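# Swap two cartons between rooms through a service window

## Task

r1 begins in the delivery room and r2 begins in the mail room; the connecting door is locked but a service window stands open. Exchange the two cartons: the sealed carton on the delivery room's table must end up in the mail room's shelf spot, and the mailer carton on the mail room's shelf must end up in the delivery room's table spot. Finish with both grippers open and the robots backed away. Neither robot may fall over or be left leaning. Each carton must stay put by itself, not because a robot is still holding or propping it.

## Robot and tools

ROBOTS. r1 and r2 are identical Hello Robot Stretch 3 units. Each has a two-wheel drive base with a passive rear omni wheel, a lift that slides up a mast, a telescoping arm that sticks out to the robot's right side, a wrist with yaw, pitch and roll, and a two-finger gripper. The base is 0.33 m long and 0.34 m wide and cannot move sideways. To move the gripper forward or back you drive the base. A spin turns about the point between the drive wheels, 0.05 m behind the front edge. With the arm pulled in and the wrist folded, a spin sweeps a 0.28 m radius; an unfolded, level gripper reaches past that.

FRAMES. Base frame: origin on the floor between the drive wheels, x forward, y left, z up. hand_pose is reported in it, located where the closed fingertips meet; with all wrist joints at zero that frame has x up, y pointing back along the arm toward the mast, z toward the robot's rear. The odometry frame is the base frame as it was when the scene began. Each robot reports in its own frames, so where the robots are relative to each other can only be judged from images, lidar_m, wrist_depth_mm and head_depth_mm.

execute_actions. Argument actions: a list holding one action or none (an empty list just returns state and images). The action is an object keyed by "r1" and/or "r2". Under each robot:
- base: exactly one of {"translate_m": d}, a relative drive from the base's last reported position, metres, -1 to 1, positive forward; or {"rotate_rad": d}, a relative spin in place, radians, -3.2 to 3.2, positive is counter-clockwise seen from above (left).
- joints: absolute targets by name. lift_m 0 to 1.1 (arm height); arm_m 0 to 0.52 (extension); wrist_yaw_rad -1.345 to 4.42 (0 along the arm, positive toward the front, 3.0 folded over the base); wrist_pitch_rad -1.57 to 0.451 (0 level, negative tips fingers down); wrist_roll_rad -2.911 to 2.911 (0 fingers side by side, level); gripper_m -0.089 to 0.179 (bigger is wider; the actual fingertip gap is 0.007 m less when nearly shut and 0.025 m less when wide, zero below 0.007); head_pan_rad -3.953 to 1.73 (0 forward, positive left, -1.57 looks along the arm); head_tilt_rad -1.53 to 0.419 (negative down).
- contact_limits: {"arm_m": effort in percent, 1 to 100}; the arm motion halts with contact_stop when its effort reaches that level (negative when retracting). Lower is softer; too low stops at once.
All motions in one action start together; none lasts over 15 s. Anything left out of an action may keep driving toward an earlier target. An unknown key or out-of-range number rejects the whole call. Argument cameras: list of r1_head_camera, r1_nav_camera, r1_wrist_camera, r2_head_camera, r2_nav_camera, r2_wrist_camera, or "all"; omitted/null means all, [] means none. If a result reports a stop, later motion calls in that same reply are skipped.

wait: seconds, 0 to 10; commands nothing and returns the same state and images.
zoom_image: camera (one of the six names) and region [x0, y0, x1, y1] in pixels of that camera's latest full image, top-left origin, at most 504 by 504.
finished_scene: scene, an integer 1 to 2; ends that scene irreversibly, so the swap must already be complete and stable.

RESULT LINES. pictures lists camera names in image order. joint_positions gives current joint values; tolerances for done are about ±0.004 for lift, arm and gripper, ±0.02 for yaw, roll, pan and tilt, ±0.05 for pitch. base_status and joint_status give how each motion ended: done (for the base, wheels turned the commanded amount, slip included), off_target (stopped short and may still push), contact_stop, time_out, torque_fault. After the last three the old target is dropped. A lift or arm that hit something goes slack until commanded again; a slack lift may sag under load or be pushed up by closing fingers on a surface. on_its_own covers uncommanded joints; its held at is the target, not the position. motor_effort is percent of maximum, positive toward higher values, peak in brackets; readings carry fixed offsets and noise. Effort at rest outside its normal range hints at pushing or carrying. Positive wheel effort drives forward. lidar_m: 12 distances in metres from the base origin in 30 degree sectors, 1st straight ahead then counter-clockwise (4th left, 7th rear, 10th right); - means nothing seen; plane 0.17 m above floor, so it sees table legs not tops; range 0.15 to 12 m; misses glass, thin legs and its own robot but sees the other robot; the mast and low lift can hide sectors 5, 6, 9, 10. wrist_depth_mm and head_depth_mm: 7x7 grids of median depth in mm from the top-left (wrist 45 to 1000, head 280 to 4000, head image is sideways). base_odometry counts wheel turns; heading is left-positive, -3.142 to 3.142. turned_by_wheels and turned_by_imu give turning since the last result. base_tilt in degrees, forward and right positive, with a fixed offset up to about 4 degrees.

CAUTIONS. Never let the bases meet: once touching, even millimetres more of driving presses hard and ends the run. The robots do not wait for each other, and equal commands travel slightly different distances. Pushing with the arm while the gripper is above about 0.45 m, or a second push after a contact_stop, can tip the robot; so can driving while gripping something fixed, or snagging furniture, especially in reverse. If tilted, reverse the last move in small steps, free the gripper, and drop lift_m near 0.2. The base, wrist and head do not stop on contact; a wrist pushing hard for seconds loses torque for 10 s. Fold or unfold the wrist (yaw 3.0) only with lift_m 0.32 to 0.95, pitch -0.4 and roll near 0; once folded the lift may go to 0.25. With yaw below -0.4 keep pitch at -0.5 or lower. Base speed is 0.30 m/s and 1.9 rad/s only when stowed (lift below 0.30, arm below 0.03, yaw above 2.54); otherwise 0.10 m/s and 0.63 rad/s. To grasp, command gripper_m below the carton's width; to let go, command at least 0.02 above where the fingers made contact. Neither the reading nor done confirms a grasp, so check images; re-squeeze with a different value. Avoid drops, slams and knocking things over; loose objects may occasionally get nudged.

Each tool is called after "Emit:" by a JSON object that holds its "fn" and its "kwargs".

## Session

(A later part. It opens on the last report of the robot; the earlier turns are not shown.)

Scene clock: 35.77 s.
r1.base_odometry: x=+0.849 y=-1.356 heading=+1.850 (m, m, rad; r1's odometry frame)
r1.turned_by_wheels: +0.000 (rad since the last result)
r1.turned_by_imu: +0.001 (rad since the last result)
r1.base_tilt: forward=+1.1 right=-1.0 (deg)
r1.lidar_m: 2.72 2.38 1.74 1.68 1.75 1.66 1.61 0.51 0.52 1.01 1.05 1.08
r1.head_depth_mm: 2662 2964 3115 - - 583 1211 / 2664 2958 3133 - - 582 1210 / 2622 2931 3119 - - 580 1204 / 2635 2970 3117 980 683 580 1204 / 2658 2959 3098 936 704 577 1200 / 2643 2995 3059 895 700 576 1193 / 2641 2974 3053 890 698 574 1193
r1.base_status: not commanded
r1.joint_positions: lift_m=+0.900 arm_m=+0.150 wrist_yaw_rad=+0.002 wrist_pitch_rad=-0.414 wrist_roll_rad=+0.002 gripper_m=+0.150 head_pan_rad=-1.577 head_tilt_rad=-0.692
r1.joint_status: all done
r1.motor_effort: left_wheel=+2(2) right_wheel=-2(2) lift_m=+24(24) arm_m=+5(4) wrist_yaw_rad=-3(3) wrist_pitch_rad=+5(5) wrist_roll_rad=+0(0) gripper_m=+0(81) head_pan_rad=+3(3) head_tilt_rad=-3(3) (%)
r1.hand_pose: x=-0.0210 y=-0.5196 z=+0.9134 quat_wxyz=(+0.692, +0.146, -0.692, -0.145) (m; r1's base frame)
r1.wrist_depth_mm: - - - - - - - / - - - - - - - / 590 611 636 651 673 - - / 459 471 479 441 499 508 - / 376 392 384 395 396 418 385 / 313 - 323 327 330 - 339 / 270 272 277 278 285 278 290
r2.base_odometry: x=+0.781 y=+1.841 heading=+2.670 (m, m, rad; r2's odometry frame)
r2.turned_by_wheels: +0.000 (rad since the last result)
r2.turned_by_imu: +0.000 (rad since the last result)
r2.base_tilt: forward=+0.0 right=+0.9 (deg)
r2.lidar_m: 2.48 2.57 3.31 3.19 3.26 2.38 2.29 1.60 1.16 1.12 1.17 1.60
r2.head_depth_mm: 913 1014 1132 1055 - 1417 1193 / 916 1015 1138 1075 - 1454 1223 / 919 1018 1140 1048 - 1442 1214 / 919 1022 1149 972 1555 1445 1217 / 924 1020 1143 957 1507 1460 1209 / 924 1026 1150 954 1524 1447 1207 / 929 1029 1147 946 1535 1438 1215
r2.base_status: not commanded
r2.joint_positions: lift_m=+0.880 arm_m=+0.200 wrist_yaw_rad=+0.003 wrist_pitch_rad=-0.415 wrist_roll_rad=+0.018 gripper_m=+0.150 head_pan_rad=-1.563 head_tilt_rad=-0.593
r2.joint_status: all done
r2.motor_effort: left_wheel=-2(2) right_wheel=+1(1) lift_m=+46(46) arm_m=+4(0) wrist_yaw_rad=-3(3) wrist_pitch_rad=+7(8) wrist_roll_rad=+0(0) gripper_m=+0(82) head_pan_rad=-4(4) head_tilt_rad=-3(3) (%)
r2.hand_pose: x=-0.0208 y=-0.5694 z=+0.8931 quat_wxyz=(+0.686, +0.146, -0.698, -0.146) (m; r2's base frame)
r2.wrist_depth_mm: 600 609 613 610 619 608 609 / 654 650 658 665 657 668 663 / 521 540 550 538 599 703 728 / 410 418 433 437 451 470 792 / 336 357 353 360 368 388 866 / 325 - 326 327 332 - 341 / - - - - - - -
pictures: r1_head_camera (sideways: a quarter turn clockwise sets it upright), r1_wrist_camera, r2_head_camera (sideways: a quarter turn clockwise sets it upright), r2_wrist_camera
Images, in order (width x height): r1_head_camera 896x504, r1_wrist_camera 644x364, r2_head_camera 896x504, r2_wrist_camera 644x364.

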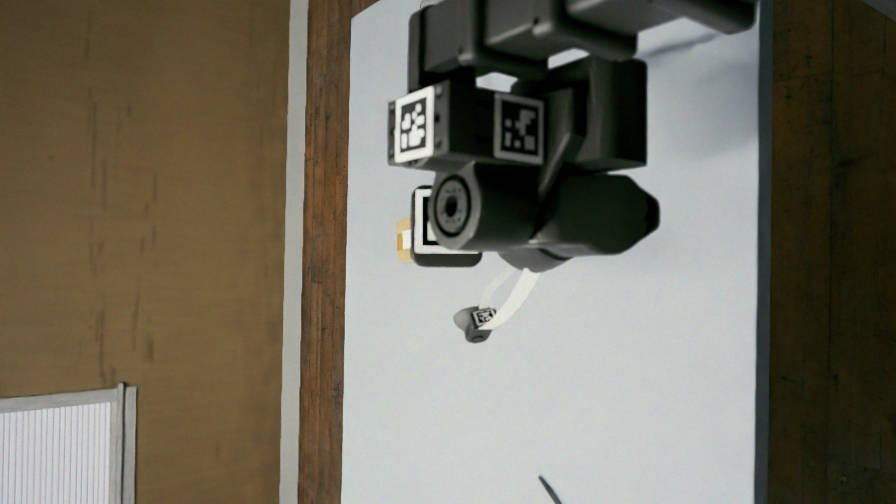

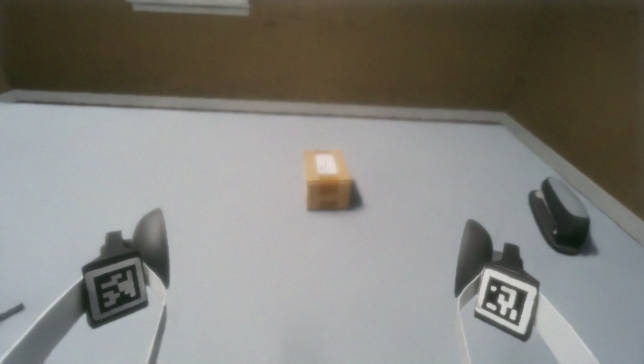

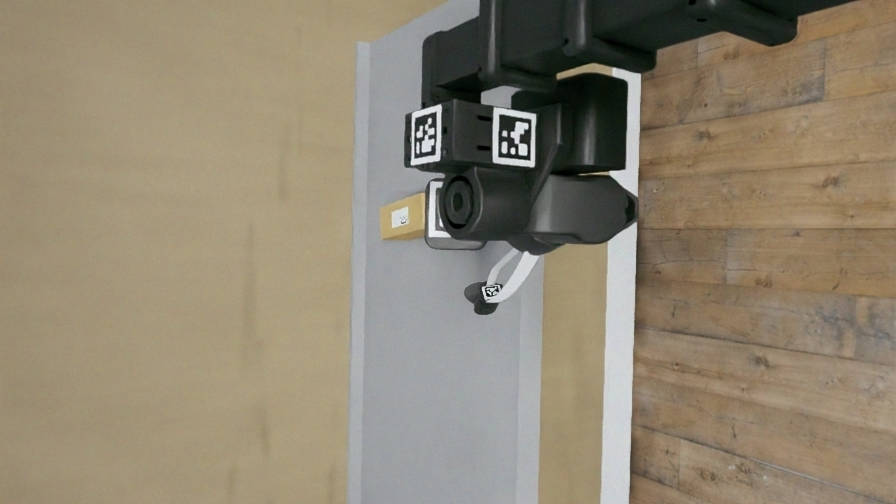

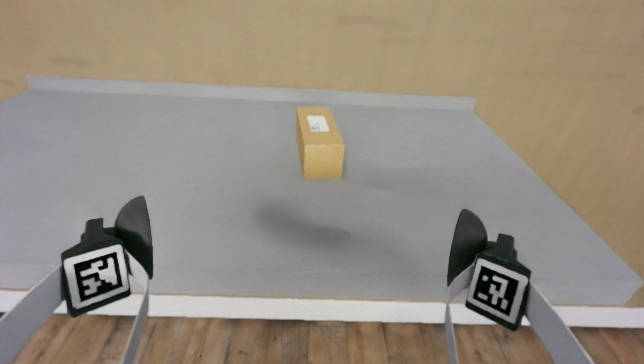

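Emit:
{"fn": "execute_actions", "kwargs": {"actions": [{"r1":{"joints":{"lift_m":0.78,"arm_m":0.35}},"r2":{"joints":{"lift_m":0.775,"arm_m":0.41}}}], "cameras": ["r1_head_camera","r2_head_camera","r1_wrist_camera","r2_wrist_camera"]}}

Scene clock: 40.50 s.
r1.base_odometry: x=+0.849 y=-1.356 heading=+1.850 (m, m, rad; r1's odometry frame)
r1.turned_by_wheels: +0.000 (rad since the last result)
r1.turned_by_imu: +0.001 (rad since the last result)
r1.base_tilt: forward=+1.0 right=-1.0 (deg)
r1.lidar_m: 2.72 2.38 1.74 1.68 1.74 1.67 1.61 0.51 0.52 1.01 1.05 1.08
r1.head_depth_mm: 2641 2957 3154 898 732 - - / 2655 2953 3124 950 - 574 1189 / 2655 2945 3131 - 687 580 1205 / 2646 2981 3118 939 684 578 1206 / 2632 2948 3084 897 703 577 1202 / 2673 3001 3041 895 702 576 1198 / 2653 2959 3042 891 698 574 1193
r1.base_status: not commanded
r1.joint_positions: lift_m=+0.780 arm_m=+0.350 wrist_yaw_rad=+0.001 wrist_pitch_rad=-0.414 wrist_roll_rad=+0.002 gripper_m=+0.150 head_pan_rad=-1.577 head_tilt_rad=-0.692
r1.joint_status: all done
r1.motor_effort: left_wheel=+2(2) right_wheel=-1(1) lift_m=+15(19) arm_m=+3(7) wrist_yaw_rad=-1(2) wrist_pitch_rad=+5(5) wrist_roll_rad=+0(0) gripper_m=+1(0) head_pan_rad=+3(3) head_tilt_rad=-2(3) (%)
r1.hand_pose: x=-0.0213 y=-0.7196 z=+0.7938 quat_wxyz=(+0.692, +0.146, -0.692, -0.146) (m; r1's base frame)
r1.wrist_depth_mm: - - - - - - - / - - - - - - - / 340 344 358 361 379 382 401 / 260 263 269 187 279 285 293 / 210 220 215 188 217 237 231 / 182 - 180 183 187 - 191 / 148 154 155 157 160 157 164
r2.base_odometry: x=+0.781 y=+1.841 heading=+2.670 (m, m, rad; r2's odometry frame)
r2.turned_by_wheels: +0.000 (rad since the last result)
r2.turned_by_imu: -0.001 (rad since the last result)
r2.base_tilt: forward=+0.0 right=+0.9 (deg)
r2.lidar_m: 2.47 2.56 3.31 3.20 3.24 2.37 2.29 1.60 1.17 1.12 1.16 1.59
r2.head_depth_mm: 915 1017 1127 961 1453 - - / 913 1013 1137 1028 - 1454 1194 / 917 1019 1141 - 1517 1449 1222 / 918 1019 1143 992 1504 1431 1222 / 925 1028 1153 953 1515 1453 1219 / 926 1026 1144 952 1529 1443 1221 / 928 1030 1142 947 1529 1438 1214
r2.base_status: not commanded
r2.joint_positions: lift_m=+0.775 arm_m=+0.410 wrist_yaw_rad=+0.002 wrist_pitch_rad=-0.415 wrist_roll_rad=+0.018 gripper_m=+0.150 head_pan_rad=-1.563 head_tilt_rad=-0.593
r2.joint_status: all done
r2.motor_effort: left_wheel=-2(2) right_wheel=+1(1) lift_m=+31(37) arm_m=+4(2) wrist_yaw_rad=-3(3) wrist_pitch_rad=+7(8) wrist_roll_rad=+0(0) gripper_m=+0(0) head_pan_rad=-4(4) head_tilt_rad=-3(3) (%)
r2.hand_pose: x=-0.0210 y=-0.7794 z=+0.7886 quat_wxyz=(+0.686, +0.145, -0.698, -0.147) (m; r2's base frame)
r2.wrist_depth_mm: 417 415 415 419 422 417 421 / 417 426 434 437 445 450 459 / 307 313 322 218 343 362 394 / 238 244 250 203 262 272 278 / 197 208 203 209 215 224 223 / - 165 172 176 178 - 185 / 145 147 149 151 154 153 159
pictures: r1_head_camera (sideways: a quarter turn clockwise sets it upright), r1_wrist_camera, r2_head_camera (sideways: a quarter turn clockwise sets it upright), r2_wrist_camera
Images, in order (width x height): r1_head_camera 896x504, r1_wrist_camera 644x364, r2_head_camera 896x504, r2_wrist_camera 644x364.

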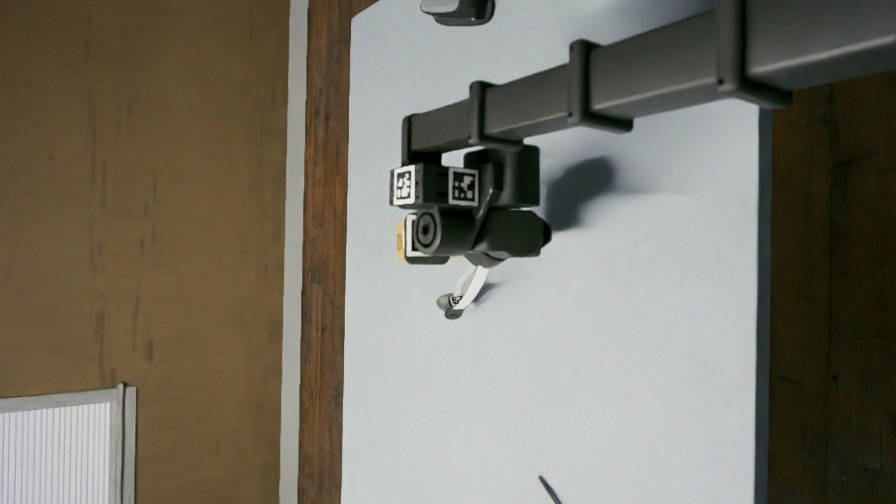

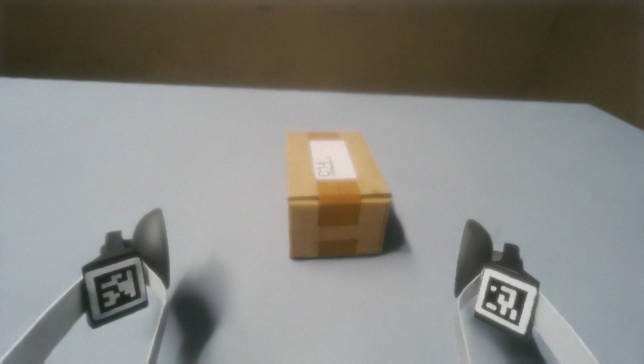

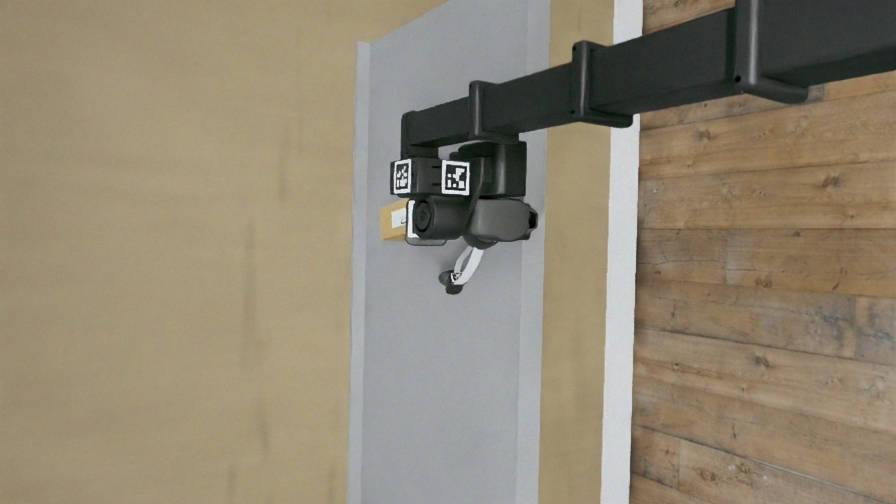

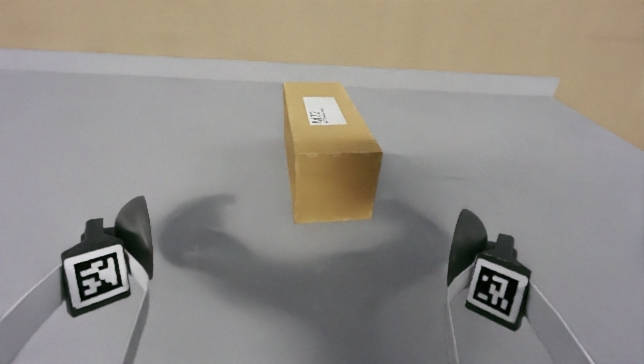

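Emit:
{"fn": "execute_actions", "kwargs": {"actions": [{"r1":{"base":{"translate_m":-0.01},"joints":{"lift_m":0.763,"arm_m":0.425}},"r2":{"base":{"translate_m":-0.013},"joints":{"lift_m":0.758,"arm_m":0.51}}}], "cameras": ["r1_wrist_camera","r2_wrist_camera"]}}

Scene clock: 43.53 s.
r1.base_odometry: x=+0.851 y=-1.366 heading=+1.850 (m, m, rad; r1's odometry frame)
r1.turned_by_wheels: +0.000 (rad since the last result)
r1.turned_by_imu: +0.001 (rad since the last result)
r1.base_tilt: forward=+1.1 right=-1.0 (deg)
r1.lidar_m: 2.73 2.38 1.74 1.68 1.75 1.66 1.60 0.50 0.50 1.01 1.05 1.10
r1.head_depth_mm: 2646 2920 3145 879 714 616 - / 2649 2960 3114 949 - 580 1193 / 2657 2975 3117 - 707 581 1208 / 2677 2948 3093 877 706 579 1201 / 2640 2949 3081 897 702 577 1202 / 2652 2953 3059 896 700 575 1200 / 2623 2960 3048 890 699 574 1193
r1.base_status: done
r1.joint_positions: lift_m=+0.763 arm_m=+0.425 wrist_yaw_rad=+0.001 wrist_pitch_rad=-0.414 wrist_roll_rad=+0.002 gripper_m=+0.150 head_pan_rad=-1.577 head_tilt_rad=-0.692
r1.joint_status: all done
r1.motor_effort: left_wheel=+2(3) right_wheel=-1(8) lift_m=+15(15) arm_m=+5(5) wrist_yaw_rad=-1(1) wrist_pitch_rad=+5(5) wrist_roll_rad=+0(0) gripper_m=+1(1) head_pan_rad=+3(3) head_tilt_rad=-3(2) (%)
r1.hand_pose: x=-0.0213 y=-0.7946 z=+0.7768 quat_wxyz=(+0.692, +0.146, -0.692, -0.146) (m; r1's base frame)
r1.wrist_depth_mm: - - - - - - - / - - - - - - - / 303 306 316 325 331 342 352 / 231 234 228 154 249 256 263 / 186 195 179 123 192 209 205 / 161 - 151 106 155 - 170 / 132 135 130 117 138 140 145
r2.base_odometry: x=+0.792 y=+1.835 heading=+2.670 (m, m, rad; r2's odometry frame)
r2.turned_by_wheels: +0.000 (rad since the last result)
r2.turned_by_imu: +0.000 (rad since the last result)
r2.base_tilt: forward=+0.0 right=+0.8 (deg)
r2.lidar_m: 2.49 2.58 3.32 3.19 3.23 2.36 2.28 1.59 1.17 1.12 1.16 1.60
r2.head_depth_mm: 910 1015 1134 963 1492 1545 - / 909 1013 1135 998 - 1445 1214 / 916 1019 1143 861 1494 1447 1219 / 929 1022 1145 916 1517 1453 1220 / 926 1019 1155 955 1520 1450 1216 / 932 1029 1149 952 1523 1436 1207 / 932 1032 1146 951 1525 1444 1213
r2.base_status: done
r2.joint_positions: lift_m=+0.758 arm_m=+0.510 wrist_yaw_rad=+0.002 wrist_pitch_rad=-0.394 wrist_roll_rad=+0.018 gripper_m=+0.150 head_pan_rad=-1.563 head_tilt_rad=-0.593
r2.joint_status: all done
r2.motor_effort: left_wheel=-2(6) right_wheel=+0(5) lift_m=+27(32) arm_m=+5(6) wrist_yaw_rad=-3(2) wrist_pitch_rad=-1(7) wrist_roll_rad=+0(0) gripper_m=-1(0) head_pan_rad=-4(4) head_tilt_rad=-3(3) (%)
r2.hand_pose: x=-0.0210 y=-0.8818 z=+0.7764 quat_wxyz=(+0.688, +0.138, -0.699, -0.139) (m; r2's base frame)
r2.wrist_depth_mm: 326 328 327 329 329 330 331 / 345 348 352 349 358 358 355 / 287 295 290 202 330 342 366 / 222 228 211 144 247 254 261 / 187 188 175 116 198 209 206 / - 155 148 103 158 - 171 / 133 135 129 116 138 140 147
pictures: r1_wrist_camera, r2_wrist_camera
Images, in order (width x height): r1_wrist_camera 644x364, r2_wrist_camera 644x364.

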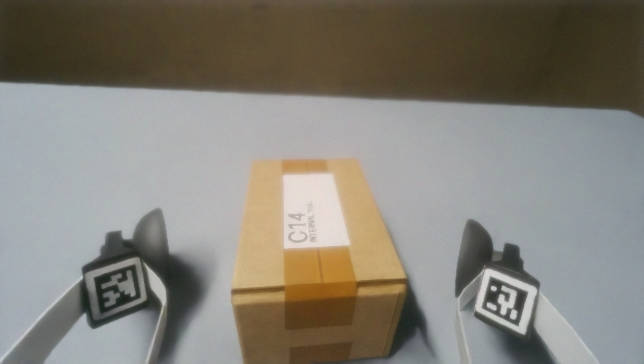

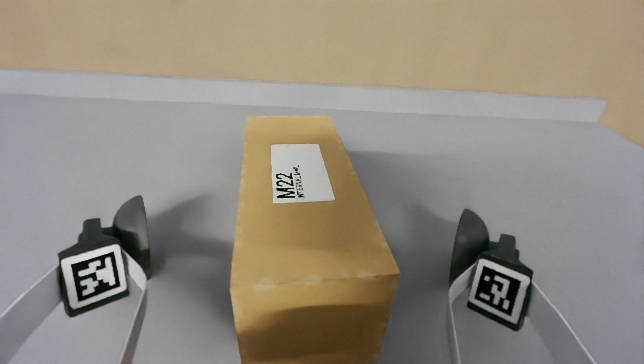

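Emit:
{"fn": "execute_actions", "kwargs": {"actions": [{"r1":{"joints":{"lift_m":0.771}},"r2":{"joints":{"lift_m":0.773,"arm_m":0.52}}}], "cameras": []}}

Emit:
{"fn": "execute_actions", "kwargs": {"actions": [{"r1":{"joints":{"gripper_m":0.02}},"r2":{"joints":{"gripper_m":0.012}}}], "cameras": ["r1_wrist_camera","r2_wrist_camera"]}}

Emit:
{"fn": "execute_actions", "kwargs": {"actions": [{"r1":{"joints":{"lift_m":0.81}},"r2":{"joints":{"lift_m":0.81}}}], "cameras": ["r1_wrist_camera","r2_wrist_camera"]}}

Scene clock: 45.90 s.
r1.base_odometry: x=+0.851 y=-1.366 heading=+1.850 (m, m, rad; r1's odometry frame)
r1.turned_by_wheels: +0.000 (rad since the last result)
r1.turned_by_imu: +0.001 (rad since the last result)
r1.base_tilt: forward=+1.1 right=-1.0 (deg)
r1.lidar_m: 2.73 2.38 1.75 1.69 1.75 1.65 1.60 0.50 0.50 1.01 1.05 1.09
r1.head_depth_mm: 2633 2974 3178 877 724 - - / 2646 2976 3118 948 - 581 1211 / 2646 2953 3148 - 708 580 1205 / 2678 2929 3084 867 705 579 1205 / 2654 2991 3043 896 704 577 1198 / 2650 2958 3060 894 700 575 1198 / 2649 2957 3086 892 699 573 1195
r1.base_status: not commanded
r1.joint_positions: lift_m=+0.771 arm_m=+0.425 wrist_yaw_rad=+0.001 wrist_pitch_rad=-0.414 wrist_roll_rad=+0.002 gripper_m=+0.150 head_pan_rad=-1.577 head_tilt_rad=-0.692
r1.joint_status: all done
r1.motor_effort: left_wheel=+2(2) right_wheel=-1(1) lift_m=+24(30) arm_m=+4(5) wrist_yaw_rad=-1(1) wrist_pitch_rad=+5(5) wrist_roll_rad=+0(0) gripper_m=+0(1) head_pan_rad=+3(3) head_tilt_rad=-3(3) (%)
r1.hand_pose: x=-0.0213 y=-0.7946 z=+0.7844 quat_wxyz=(+0.692, +0.146, -0.692, -0.146) (m; r1's base frame)
r1.wrist_depth_mm: - - - - - - - / - - - - - - - / 318 329 333 339 353 361 375 / 243 247 249 167 263 270 274 / 197 206 194 134 209 224 216 / 171 - 160 112 168 - 180 / 139 143 138 117 145 147 153
r2.base_odometry: x=+0.792 y=+1.835 heading=+2.670 (m, m, rad; r2's odometry frame)
r2.turned_by_wheels: +0.000 (rad since the last result)
r2.turned_by_imu: +0.000 (rad since the last result)
r2.base_tilt: forward=+0.1 right=+0.9 (deg)
r2.lidar_m: 2.49 2.58 3.32 3.19 3.27 2.36 2.27 1.60 1.16 1.12 1.17 1.59
r2.head_depth_mm: 913 1012 1135 960 1483 - - / 918 1016 1142 1002 - 1456 1212 / 923 1017 1121 881 1500 1446 1217 / 918 1026 1146 913 1516 1451 1210 / 927 1023 1155 954 1523 1450 1218 / 926 1025 1148 948 1512 1447 1217 / 929 1029 1151 944 1543 1442 1211
r2.base_status: not commanded
r2.joint_positions: lift_m=+0.773 arm_m=+0.517 wrist_yaw_rad=+0.002 wrist_pitch_rad=-0.412 wrist_roll_rad=+0.018 gripper_m=+0.150 head_pan_rad=-1.563 head_tilt_rad=-0.593
r2.joint_status: all done
joint sent to its limit — the command would take r2.arm_m past its upper limit, so that joint was sent only as far as its limit.
r2.motor_effort: left_wheel=-2(2) right_wheel=+0(1) lift_m=+46(47) arm_m=+4(4) wrist_yaw_rad=-3(2) wrist_pitch_rad=+6(7) wrist_roll_rad=+0(0) gripper_m=+0(1) head_pan_rad=-4(2) head_tilt_rad=-3(4) (%)
r2.hand_pose: x=-0.0210 y=-0.8873 z=+0.7868 quat_wxyz=(+0.686, +0.144, -0.698, -0.145) (m; r2's base frame)
r2.wrist_depth_mm: 320 322 321 323 322 325 324 / 342 345 345 351 351 352 354 / 300 307 318 331 342 358 366 / 236 241 227 162 261 269 274 / 194 206 185 131 210 220 220 / - 163 160 110 171 - 183 / 142 144 138 106 147 151 157
pictures: none
No camera images: the call's "cameras" was empty. Leave "cameras" out to get every camera's image.

Scene clock: 47.77 s.
r1.base_odometry: x=+0.851 y=-1.366 heading=+1.850 (m, m, rad; r1's odometry frame)
r1.turned_by_wheels: +0.000 (rad since the last result)
r1.turned_by_imu: +0.001 (rad since the last result)
r1.base_tilt: forward=+1.1 right=-1.0 (deg)
r1.lidar_m: 2.73 2.38 1.75 1.69 1.75 1.66 1.60 0.51 0.50 1.01 1.05 1.10
r1.head_depth_mm: 2643 2973 3150 880 723 - - / 2624 2959 3142 947 - 581 1208 / 2619 2960 3144 - 708 582 1202 / 2648 2991 3077 867 707 579 1205 / 2671 2962 3079 901 703 577 1203 / 2654 2974 3105 896 700 575 1195 / 2662 2960 3055 891 697 573 1194
r1.base_status: not commanded
r1.joint_positions: lift_m=+0.771 arm_m=+0.425 wrist_yaw_rad=+0.001 wrist_pitch_rad=-0.414 wrist_roll_rad=+0.002 gripper_m=+0.021 head_pan_rad=-1.577 head_tilt_rad=-0.692
r1.joint_status: all done
r1.motor_effort: left_wheel=+2(2) right_wheel=-1(1) lift_m=+24(24) arm_m=+5(4) wrist_yaw_rad=-1(1) wrist_pitch_rad=+5(5) wrist_roll_rad=+0(0) gripper_m=-21(98) head_pan_rad=+3(3) head_tilt_rad=-3(4) (%)
r1.hand_pose: x=-0.0213 y=-0.7946 z=+0.7844 quat_wxyz=(+0.692, +0.146, -0.692, -0.146) (m; r1's base frame)
r1.wrist_depth_mm: - - - - - - - / - - - - - - - / 314 323 332 343 349 363 373 / 243 247 241 168 263 268 274 / 197 200 138 134 217 212 215 / 166 171 111 112 115 177 180 / 143 144 137 118 145 151 153
r2.base_odometry: x=+0.792 y=+1.835 heading=+2.670 (m, m, rad; r2's odometry frame)
r2.turned_by_wheels: +0.000 (rad since the last result)
r2.turned_by_imu: +0.000 (rad since the last result)
r2.base_tilt: forward=+0.0 right=+0.9 (deg)
r2.lidar_m: 2.49 2.59 3.32 3.20 3.24 2.35 2.28 1.60 1.16 1.13 1.17 1.59
r2.head_depth_mm: 912 1007 1137 961 1472 - - / 917 1014 1139 999 - 1463 1223 / 916 1016 1122 878 1503 1458 1219 / 926 1018 1139 914 1518 1445 1214 / 923 1027 1152 952 1526 1458 1219 / 925 1027 1151 951 1525 1439 1218 / 932 1031 1145 950 1529 1453 1214
r2.base_status: not commanded
r2.joint_positions: lift_m=+0.773 arm_m=+0.517 wrist_yaw_rad=+0.002 wrist_pitch_rad=-0.412 wrist_roll_rad=+0.018 gripper_m=+0.013 head_pan_rad=-1.563 head_tilt_rad=-0.593
r2.joint_status: all done
r2.motor_effort: left_wheel=-2(2) right_wheel=+1(2) lift_m=+46(47) arm_m=+4(4) wrist_yaw_rad=-2(3) wrist_pitch_rad=+6(7) wrist_roll_rad=+0(0) gripper_m=-26(99) head_pan_rad=-3(3) head_tilt_rad=-3(3) (%)
r2.hand_pose: x=-0.0212 y=-0.8872 z=+0.7867 quat_wxyz=(+0.686, +0.144, -0.698, -0.146) (m; r2's base frame)
r2.wrist_depth_mm: 321 322 322 322 322 320 326 / 343 343 344 351 348 354 352 / 301 305 319 328 340 352 366 / 235 240 227 167 259 268 277 / 194 200 128 130 219 214 219 / 165 166 111 110 166 180 183 / 146 144 106 108 151 154 157
pictures: r1_wrist_camera, r2_wrist_camera
Images, in order (width x height): r1_wrist_camera 644x364, r2_wrist_camera 644x364.

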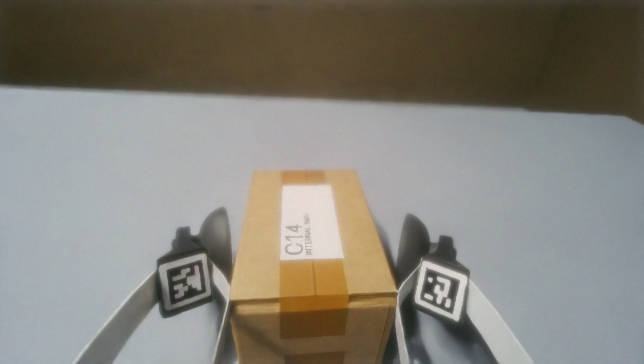

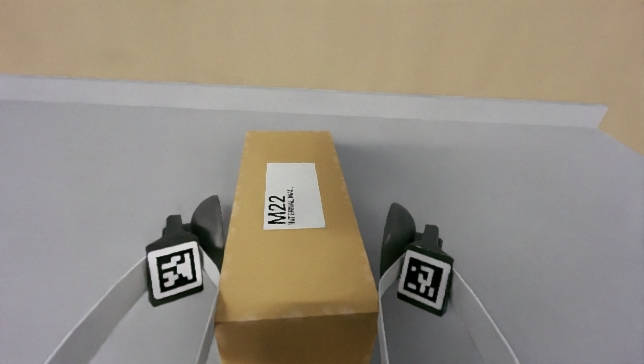

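Scene clock: 48.93 s.
r1.base_odometry: x=+0.851 y=-1.366 heading=+1.850 (m, m, rad; r1's odometry frame)
r1.turned_by_wheels: +0.000 (rad since the last result)
r1.turned_by_imu: +0.000 (rad since the last result)
r1.base_tilt: forward=+1.1 right=-1.0 (deg)
r1.lidar_m: 2.73 2.38 1.74 1.68 1.75 1.66 1.60 0.50 0.50 1.01 1.05 1.09
r1.head_depth_mm: 2651 2945 3167 887 736 - - / 2641 2956 3186 - 687 581 1208 / 2658 2975 3176 837 709 579 1205 / 2646 2961 3170 838 705 578 1210 / 2668 2971 3086 899 704 576 1199 / 2636 2953 3040 895 700 575 1197 / 2664 2974 3055 893 698 573 1196
r1.base_status: not commanded
r1.joint_positions: lift_m=+0.810 arm_m=+0.425 wrist_yaw_rad=+0.001 wrist_pitch_rad=-0.420 wrist_roll_rad=+0.002 gripper_m=+0.027 head_pan_rad=-1.577 head_tilt_rad=-0.692
r1.joint_status: all done
r1.on_its_own: gripper_m is held at +0.026, not at your +0.020, by its stall guard, which is not easing now
r1.motor_effort: left_wheel=+2(2) right_wheel=-1(1) lift_m=+25(25) arm_m=+4(5) wrist_yaw_rad=-2(1) wrist_pitch_rad=+8(8) wrist_roll_rad=+0(0) gripper_m=-18(21) head_pan_rad=+3(3) head_tilt_rad=-4(2) (%)
r1.hand_pose: x=-0.0213 y=-0.7938 z=+0.8219 quat_wxyz=(+0.691, +0.148, -0.692, -0.148) (m; r1's base frame)
r1.wrist_depth_mm: - - - - - - - / - - - - - - - / 396 406 418 427 - - - / 301 308 313 320 329 334 344 / 248 249 146 140 272 267 272 / 207 215 112 112 116 223 225 / 180 181 173 115 181 191 192
r2.base_odometry: x=+0.792 y=+1.835 heading=+2.670 (m, m, rad; r2's odometry frame)
r2.turned_by_wheels: +0.000 (rad since the last result)
r2.turned_by_imu: +0.000 (rad since the last result)
r2.base_tilt: forward=+0.0 right=+0.9 (deg)
r2.lidar_m: 2.48 2.58 3.33 3.20 3.24 2.36 2.28 1.59 1.17 1.12 1.16 1.59
r2.head_depth_mm: 913 1011 1141 957 1453 - - / 913 1020 1128 - 1526 1412 1212 / 924 1019 1101 882 1509 1453 1221 / 922 1023 1129 912 1508 1446 1220 / 922 1020 1155 946 1520 1453 1223 / 924 1029 1147 953 1519 1447 1210 / 922 1032 1150 945 1526 1445 1215
r2.base_status: not commanded
r2.joint_positions: lift_m=+0.810 arm_m=+0.517 wrist_yaw_rad=+0.002 wrist_pitch_rad=-0.423 wrist_roll_rad=+0.018 gripper_m=+0.019 head_pan_rad=-1.563 head_tilt_rad=-0.593
r2.joint_status: all done
r2.on_its_own: gripper_m is held at +0.018, not at your +0.012, by its stall guard, which is still easing
r2.motor_effort: left_wheel=-2(2) right_wheel=+2(2) lift_m=+47(49) arm_m=+4(4) wrist_yaw_rad=-2(2) wrist_pitch_rad=+11(12) wrist_roll_rad=+0(0) gripper_m=-24(27) head_pan_rad=-4(4) head_tilt_rad=-3(3) (%)
r2.hand_pose: x=-0.0212 y=-0.8859 z=+0.8212 quat_wxyz=(+0.685, +0.148, -0.697, -0.150) (m; r2's base frame)
r2.wrist_depth_mm: 322 321 322 320 320 323 324 / 349 347 350 354 354 353 350 / 356 362 369 372 376 380 384 / 287 295 278 174 321 328 339 / 238 246 131 133 271 265 271 / 203 205 112 110 204 222 226 / 182 179 105 107 186 192 195
pictures: r1_wrist_camera, r2_wrist_camera
Images, in order (width x height): r1_wrist_camera 644x364, r2_wrist_camera 644x364.

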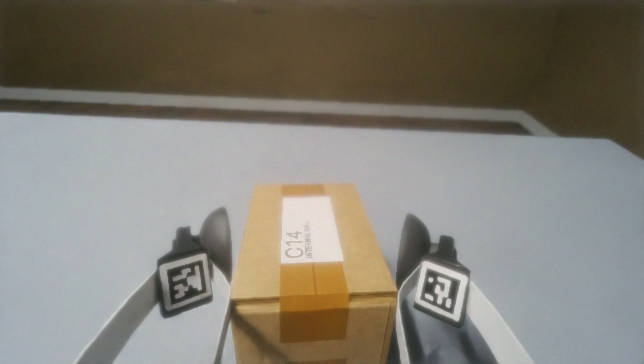

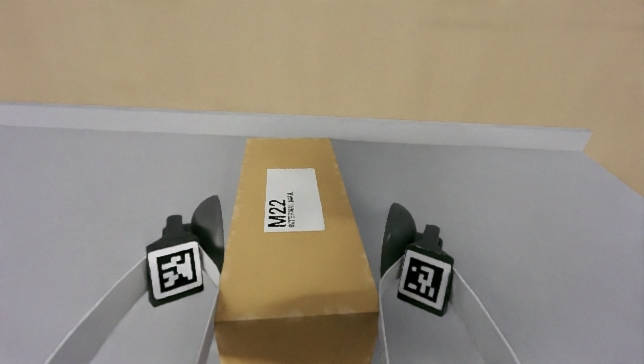

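Emit:
{"fn": "execute_actions", "kwargs": {"actions": [{"r1":{"base":{"translate_m":0.35},"joints":{"lift_m":0.84,"arm_m":0.0,"wrist_yaw_rad":2.62,"head_pan_rad":-0.6,"head_tilt_rad":-0.9}},"r2":{"base":{"rotate_rad":1.62},"joints":{"lift_m":0.83,"arm_m":0.0,"wrist_yaw_rad":2.62,"head_pan_rad":0,"head_tilt_rad":-0.3}}}], "cameras": ["r1_wrist_camera","r2_wrist_camera","r1_nav_camera","r2_head_camera"]}}

Scene clock: 58.03 s.
r1.base_odometry: x=+0.755 y=-1.030 heading=+1.850 (m, m, rad; r1's odometry frame)
r1.turned_by_wheels: +0.000 (rad since the last result)
r1.turned_by_imu: +0.003 (rad since the last result)
r1.base_tilt: forward=+1.0 right=-1.0 (deg)
r1.lidar_m: 2.38 2.38 1.74 1.68 1.75 2.02 1.96 0.80 1.05 1.01 1.05 0.77
r1.head_depth_mm: 3233 1165 889 718 604 1247 1109 / 2935 2897 882 719 644 1287 1130 / 2732 2855 879 732 1465 1281 1122 / 2557 2738 877 1630 1488 1282 1123 / 2400 2652 901 1629 1413 1280 1121 / 2232 2491 2152 1747 1465 1274 1142 / 2099 2383 2148 1734 1471 1266 1116
r1.base_status: done
r1.joint_positions: lift_m=+0.840 arm_m=+0.003 wrist_yaw_rad=+2.618 wrist_pitch_rad=-0.420 wrist_roll_rad=+0.002 gripper_m=+0.027 head_pan_rad=-0.607 head_tilt_rad=-0.889
r1.joint_status: all done
joint sent to its limit — the command would take r1.arm_m past its lower limit, so that joint was sent only as far as its limit.
r1.on_its_own: gripper_m is held at +0.026, not at your +0.020, by its stall guard, which is not easing now
r1.motor_effort: left_wheel=+2(5) right_wheel=-2(7) lift_m=+24(26) arm_m=-5(4) wrist_yaw_rad=+2(1) wrist_pitch_rad=+7(8) wrist_roll_rad=+0(0) gripper_m=-20(19) head_pan_rad=+3(44) head_tilt_rad=-4(13) (%)
r1.hand_pose: x=+0.0907 y=+0.0460 z=+0.8518 quat_wxyz=(+0.322, +0.707, -0.036, +0.629) (m; r1's base frame)
r1.wrist_depth_mm: - - - - - - - / - - - - - - - / - - - - - - - / - - - - - - - / - - 150 141 - - - / - - 112 112 116 - - / - 926 925 115 934 - -
r2.base_odometry: x=+0.792 y=+1.835 heading=-1.994 (m, m, rad; r2's odometry frame)
r2.turned_by_wheels: +1.620 (rad since the last result)
r2.turned_by_imu: +1.628 (rad since the last result)
r2.base_tilt: forward=+0.0 right=+0.8 (deg)
r2.lidar_m: 3.18 3.11 2.34 2.28 1.53 1.16 1.12 1.18 1.67 2.49 2.61 3.29
r2.head_depth_mm: 2716 2936 3052 3321 2669 1919 1481 / 2740 2916 3152 3265 2649 1902 1480 / 2749 - - 3256 2658 1908 1484 / 2747 - - 3306 2641 1891 1488 / 2773 2935 3205 3339 2605 1897 1475 / 2814 2974 3172 3397 2639 1888 1472 / 2830 2965 3232 3335 2600 1874 1461
r2.base_status: done
r2.joint_positions: lift_m=+0.830 arm_m=+0.000 wrist_yaw_rad=+2.617 wrist_pitch_rad=-0.424 wrist_roll_rad=+0.018 gripper_m=+0.031 head_pan_rad=-0.007 head_tilt_rad=-0.310
r2.joint_status: all done
r2.on_its_own: gripper_m is held at +0.030, not at your +0.012, by its stall guard, which is not easing now
r2.motor_effort: left_wheel=-2(8) right_wheel=+2(11) lift_m=+47(48) arm_m=-4(5) wrist_yaw_rad=+2(1) wrist_pitch_rad=+12(11) wrist_roll_rad=+0(0) gripper_m=-20(21) head_pan_rad=+3(49) head_tilt_rad=+3(21) (%)
r2.hand_pose: x=+0.0907 y=+0.0482 z=+0.8411 quat_wxyz=(+0.323, +0.712, -0.038, +0.623) (m; r2's base frame)
r2.wrist_depth_mm: - - - - - - - / - - - - - - - / - - - - - - - / - - - 183 - - - / - - 133 135 - - - / - - 113 111 - - - / - 955 104 106 - - -
pictures: r1_nav_camera (sideways: a quarter turn counterclockwise sets it upright), r1_wrist_camera, r2_head_camera (sideways: a quarter turn clockwise sets it upright), r2_wrist_camera
Images, in order (width x height): r1_nav_camera 672x504, r1_wrist_camera 644x364, r2_head_camera 896x504, r2_wrist_camera 644x364.

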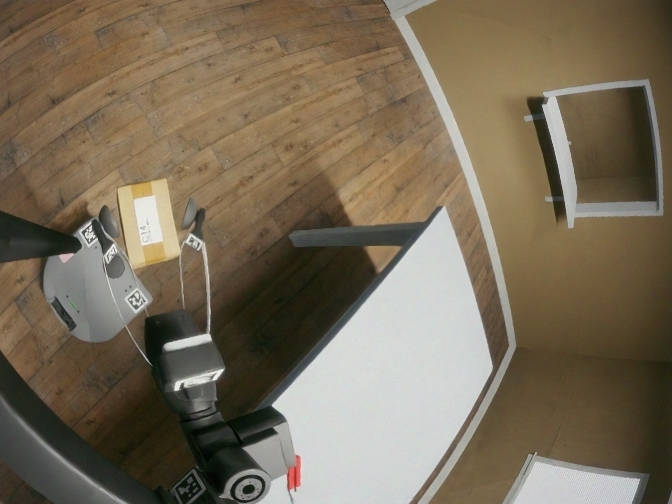

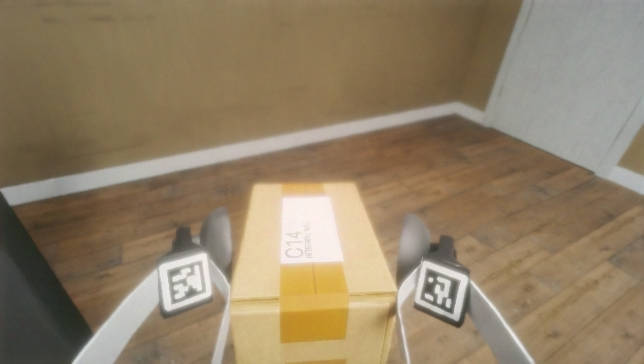

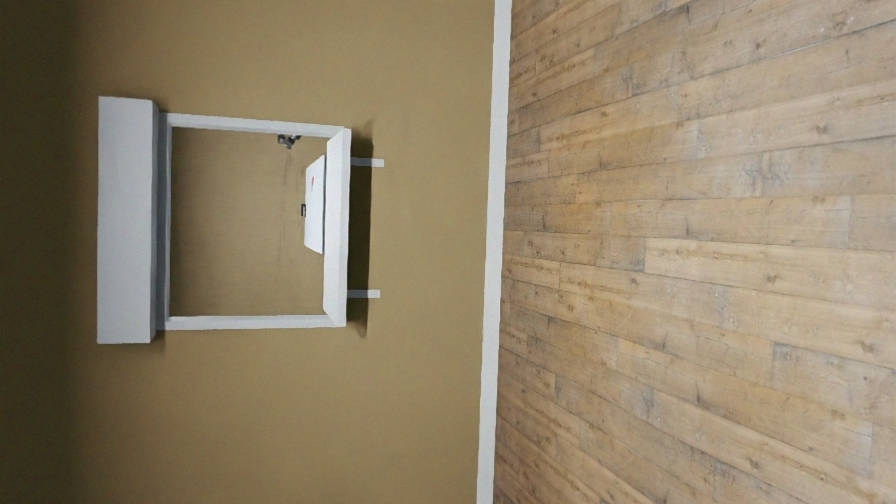

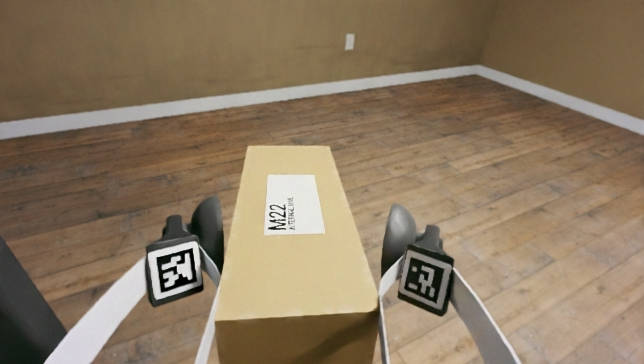

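Emit:
{"fn": "execute_actions", "kwargs": {"actions": [{"r1":{"base":{"translate_m":0.55},"joints":{"lift_m":0.29}},"r2":{"base":{"translate_m":0.55},"joints":{"lift_m":0.29}}}], "cameras": ["r1_wrist_camera","r2_wrist_camera","r1_nav_camera"]}}

Emit:
{"fn": "execute_actions", "kwargs": {"actions": [{"r1":{"base":{"translate_m":1.0},"joints":{"head_tilt_rad":-0.5}},"r2":{"base":{"translate_m":1.0}}}], "cameras": ["r1_wrist_camera","r2_wrist_camera","r1_head_camera","r2_head_camera"]}}

Scene clock: 66.03 s.
r1.base_odometry: x=+0.603 y=-0.501 heading=+1.850 (m, m, rad; r1's odometry frame)
r1.turned_by_wheels: +0.000 (rad since the last result)
r1.turned_by_imu: +0.003 (rad since the last result)
r1.base_tilt: forward=+1.1 right=-1.1 (deg)
r1.lidar_m: 1.82 1.86 1.75 1.68 1.74 2.39 2.51 1.32 1.05 1.01 0.38 1.89
r1.head_depth_mm: 2443 2792 2207 1776 603 852 1137 / 2262 2579 2206 1768 1498 1259 1090 / 2078 2455 2182 1781 1494 1285 1131 / 1957 2251 2176 1759 1485 1279 1129 / 1807 2080 2162 1756 1476 1273 1122 / 1700 1936 2093 1749 1474 1273 1121 / 1602 1809 1994 1746 1471 1268 1120
r1.base_status: done
r1.joint_positions: lift_m=+0.290 arm_m=+0.003 wrist_yaw_rad=+2.619 wrist_pitch_rad=-0.421 wrist_roll_rad=+0.002 gripper_m=+0.027 head_pan_rad=-0.607 head_tilt_rad=-0.890
r1.joint_status: all done
r1.on_its_own: gripper_m is held at +0.026, not at your +0.020, by its stall guard, which is not easing now
r1.motor_effort: left_wheel=+2(8) right_wheel=-1(8) lift_m=+16(20) arm_m=-6(6) wrist_yaw_rad=+2(2) wrist_pitch_rad=+8(8) wrist_roll_rad=+0(0) gripper_m=-19(19) head_pan_rad=+3(3) head_tilt_rad=-4(4) (%)
r1.hand_pose: x=+0.0906 y=+0.0460 z=+0.3022 quat_wxyz=(+0.322, +0.707, -0.036, +0.629) (m; r1's base frame)
r1.wrist_depth_mm: - - - - - - - / - - - - - - - / 893 931 942 - - - - / 697 712 723 749 752 786 798 / 571 588 151 141 633 624 629 / 497 495 112 113 117 517 527 / - - 112 115 418 441 456
r2.base_odometry: x=+0.566 y=+1.334 heading=-1.994 (m, m, rad; r2's odometry frame)
r2.turned_by_wheels: +0.000 (rad since the last result)
r2.turned_by_imu: +0.000 (rad since the last result)
r2.base_tilt: forward=+0.0 right=+0.9 (deg)
r2.lidar_m: 2.65 2.79 2.31 2.24 2.27 1.72 1.67 1.76 2.48 2.52 2.62 2.72
r2.head_depth_mm: 2256 2369 2507 2711 2678 1922 1485 / 2153 2434 2569 2725 2656 1918 1492 / 2169 - - 2698 2668 1913 1480 / 2166 - - 2772 2628 1900 1486 / 2165 - 2645 2758 2640 1880 1469 / 2348 2439 2590 2766 2616 1877 1492 / 2368 2476 2593 2805 2610 1888 1470
r2.base_status: done
r2.joint_positions: lift_m=+0.290 arm_m=+0.000 wrist_yaw_rad=+2.617 wrist_pitch_rad=-0.425 wrist_roll_rad=+0.018 gripper_m=+0.031 head_pan_rad=-0.007 head_tilt_rad=-0.308
r2.joint_status: all done
r2.on_its_own: gripper_m is held at +0.030, not at your +0.012, by its stall guard, which is not easing now
r2.motor_effort: left_wheel=-1(8) right_wheel=+2(9) lift_m=+33(41) arm_m=-4(4) wrist_yaw_rad=+1(2) wrist_pitch_rad=+12(12) wrist_roll_rad=-1(1) gripper_m=-21(20) head_pan_rad=+2(3) head_tilt_rad=+2(4) (%)
r2.hand_pose: x=+0.0906 y=+0.0482 z=+0.3013 quat_wxyz=(+0.323, +0.712, -0.038, +0.623) (m; r2's base frame)
r2.wrist_depth_mm: - - - - - - - / - - - - - - - / 861 885 911 940 949 - - / 695 690 678 183 755 774 795 / 564 586 133 135 637 615 628 / 483 503 109 110 474 527 534 / - - 101 106 440 455 456
pictures: r1_nav_camera (sideways: a quarter turn counterclockwise sets it upright), r1_wrist_camera, r2_wrist_camera
Images, in order (width x height): r1_nav_camera 672x504, r1_wrist_camera 644x364, r2_wrist_camera 644x364.

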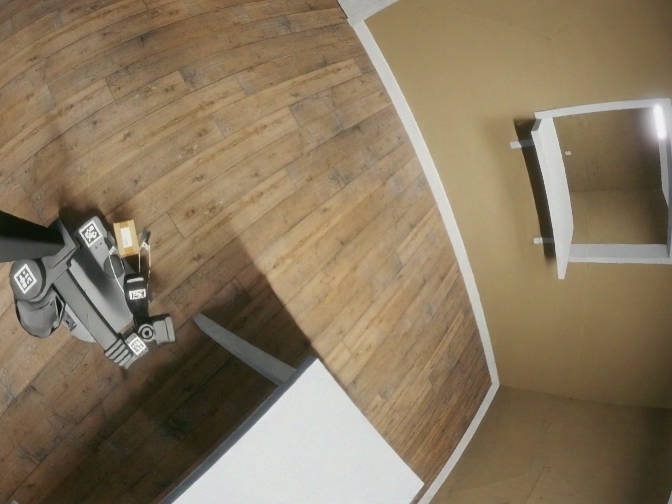

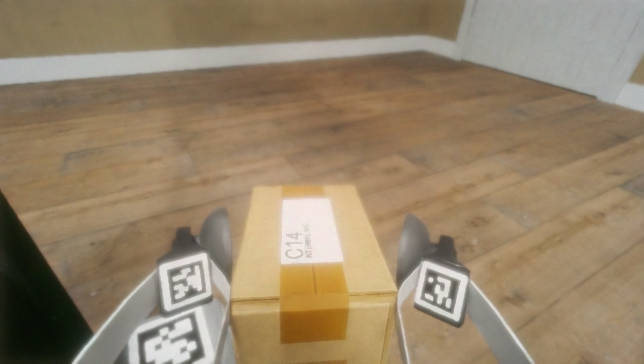

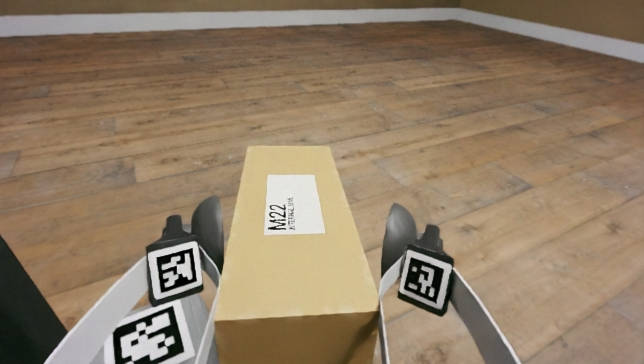

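Scene clock: 71.07 s.
r1.base_odometry: x=+0.328 y=+0.460 heading=+1.850 (m, m, rad; r1's odometry frame)
r1.turned_by_wheels: +0.000 (rad since the last result)
r1.turned_by_imu: +0.003 (rad since the last result)
r1.base_tilt: forward=+1.1 right=-1.0 (deg)
r1.lidar_m: 0.81 0.85 1.14 1.67 1.74 2.40 2.31 0.92 1.32 3.11 1.14 0.84
r1.head_depth_mm: 3320 3571 1515 1169 1629 1664 1346 / 3741 3982 3923 1008 1443 1579 1343 / - - - 938 1286 1452 1348 / - - - 935 1159 1305 1345 / - - - 953 1056 1174 1272 / 706 758 818 891 969 1072 1186 / 670 715 768 829 898 983 1085
r1.base_status: done
r1.joint_positions: lift_m=+0.290 arm_m=+0.003 wrist_yaw_rad=+2.619 wrist_pitch_rad=-0.421 wrist_roll_rad=+0.002 gripper_m=+0.027 head_pan_rad=-0.607 head_tilt_rad=-0.507
r1.joint_status: all done
r1.on_its_own: gripper_m is held at +0.026, not at your +0.020, by its stall guard, which is not easing now
r1.motor_effort: left_wheel=+2(9) right_wheel=-1(8) lift_m=+16(16) arm_m=-5(6) wrist_yaw_rad=+1(1) wrist_pitch_rad=+8(7) wrist_roll_rad=+0(0) gripper_m=-19(19) head_pan_rad=+3(3) head_tilt_rad=+2(15) (%)
r1.hand_pose: x=+0.0906 y=+0.0460 z=+0.3022 quat_wxyz=(+0.322, +0.707, -0.036, +0.629) (m; r1's base frame)
r1.wrist_depth_mm: - - - - 934 714 575 / - - - - - 749 600 / 911 924 952 - 942 775 621 / 706 718 729 751 754 753 637 / 568 575 151 141 636 614 616 / 497 486 112 113 116 522 519 / - - 112 116 420 445 451
r2.base_odometry: x=+0.156 y=+0.422 heading=-1.994 (m, m, rad; r2's odometry frame)
r2.turned_by_wheels: +0.000 (rad since the last result)
r2.turned_by_imu: +0.001 (rad since the last result)
r2.base_tilt: forward=+0.0 right=+0.9 (deg)
r2.lidar_m: 1.65 1.74 2.26 2.21 2.32 2.74 2.67 2.81 2.63 2.54 2.21 1.69
r2.head_depth_mm: 1367 - - 1673 1764 1843 1498 / 1386 - - 1682 1790 1837 1482 / 1401 - - 1685 1793 1864 1485 / 1394 - - 1694 1790 1866 1478 / 1409 - - 1696 1814 1892 1485 / 1417 1530 1640 1709 1825 1880 1467 / 1424 1518 1612 1707 1837 1868 1459
r2.base_status: done
r2.joint_positions: lift_m=+0.290 arm_m=+0.000 wrist_yaw_rad=+2.617 wrist_pitch_rad=-0.425 wrist_roll_rad=+0.018 gripper_m=+0.031 head_pan_rad=-0.007 head_tilt_rad=-0.308
r2.joint_status: not commanded
r2.on_its_own: gripper_m is held at +0.030, not at your +0.012, by its stall guard, which is not easing now
r2.motor_effort: left_wheel=-2(6) right_wheel=+1(10) lift_m=+32(33) arm_m=-4(4) wrist_yaw_rad=+1(1) wrist_pitch_rad=+12(12) wrist_roll_rad=+0(0) gripper_m=-21(20) head_pan_rad=+3(2) head_tilt_rad=+2(2) (%)
r2.hand_pose: x=+0.0906 y=+0.0482 z=+0.3013 quat_wxyz=(+0.323, +0.712, -0.038, +0.623) (m; r2's base frame)
r2.wrist_depth_mm: - - - - - - - / - - - - - - - / 855 888 927 940 999 - - / 681 697 674 183 750 767 806 / 566 586 133 135 645 623 640 / 482 501 109 111 480 525 539 / - - 101 106 446 451 458
pictures: r1_head_camera (sideways: a quarter turn clockwise sets it upright), r1_wrist_camera, r2_head_camera (sideways: a quarter turn clockwise sets it upright), r2_wrist_camera
Images, in order (width x height): r1_head_camera 896x504, r1_wrist_camera 644x364, r2_head_camera 896x504, r2_wrist_camera 644x364.

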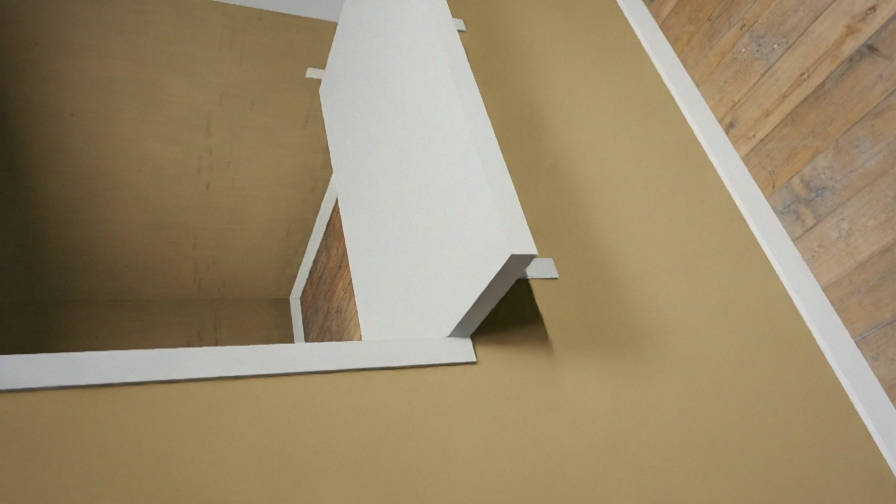

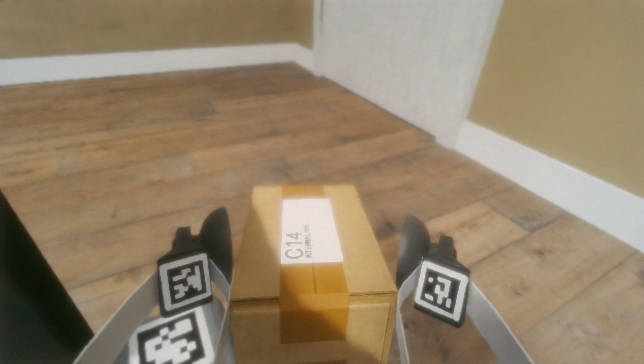

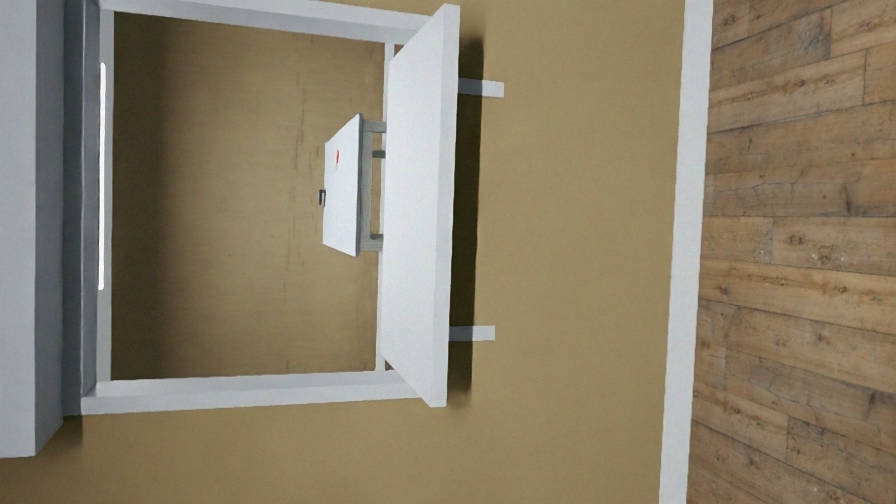

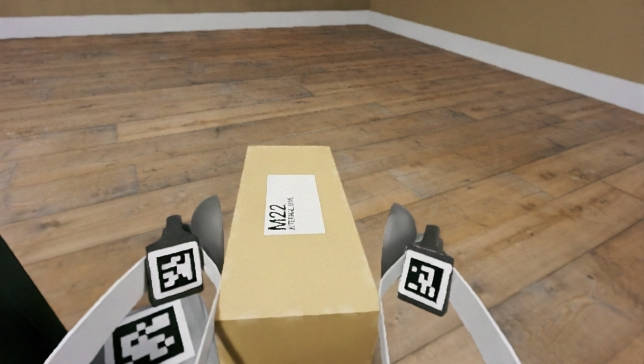

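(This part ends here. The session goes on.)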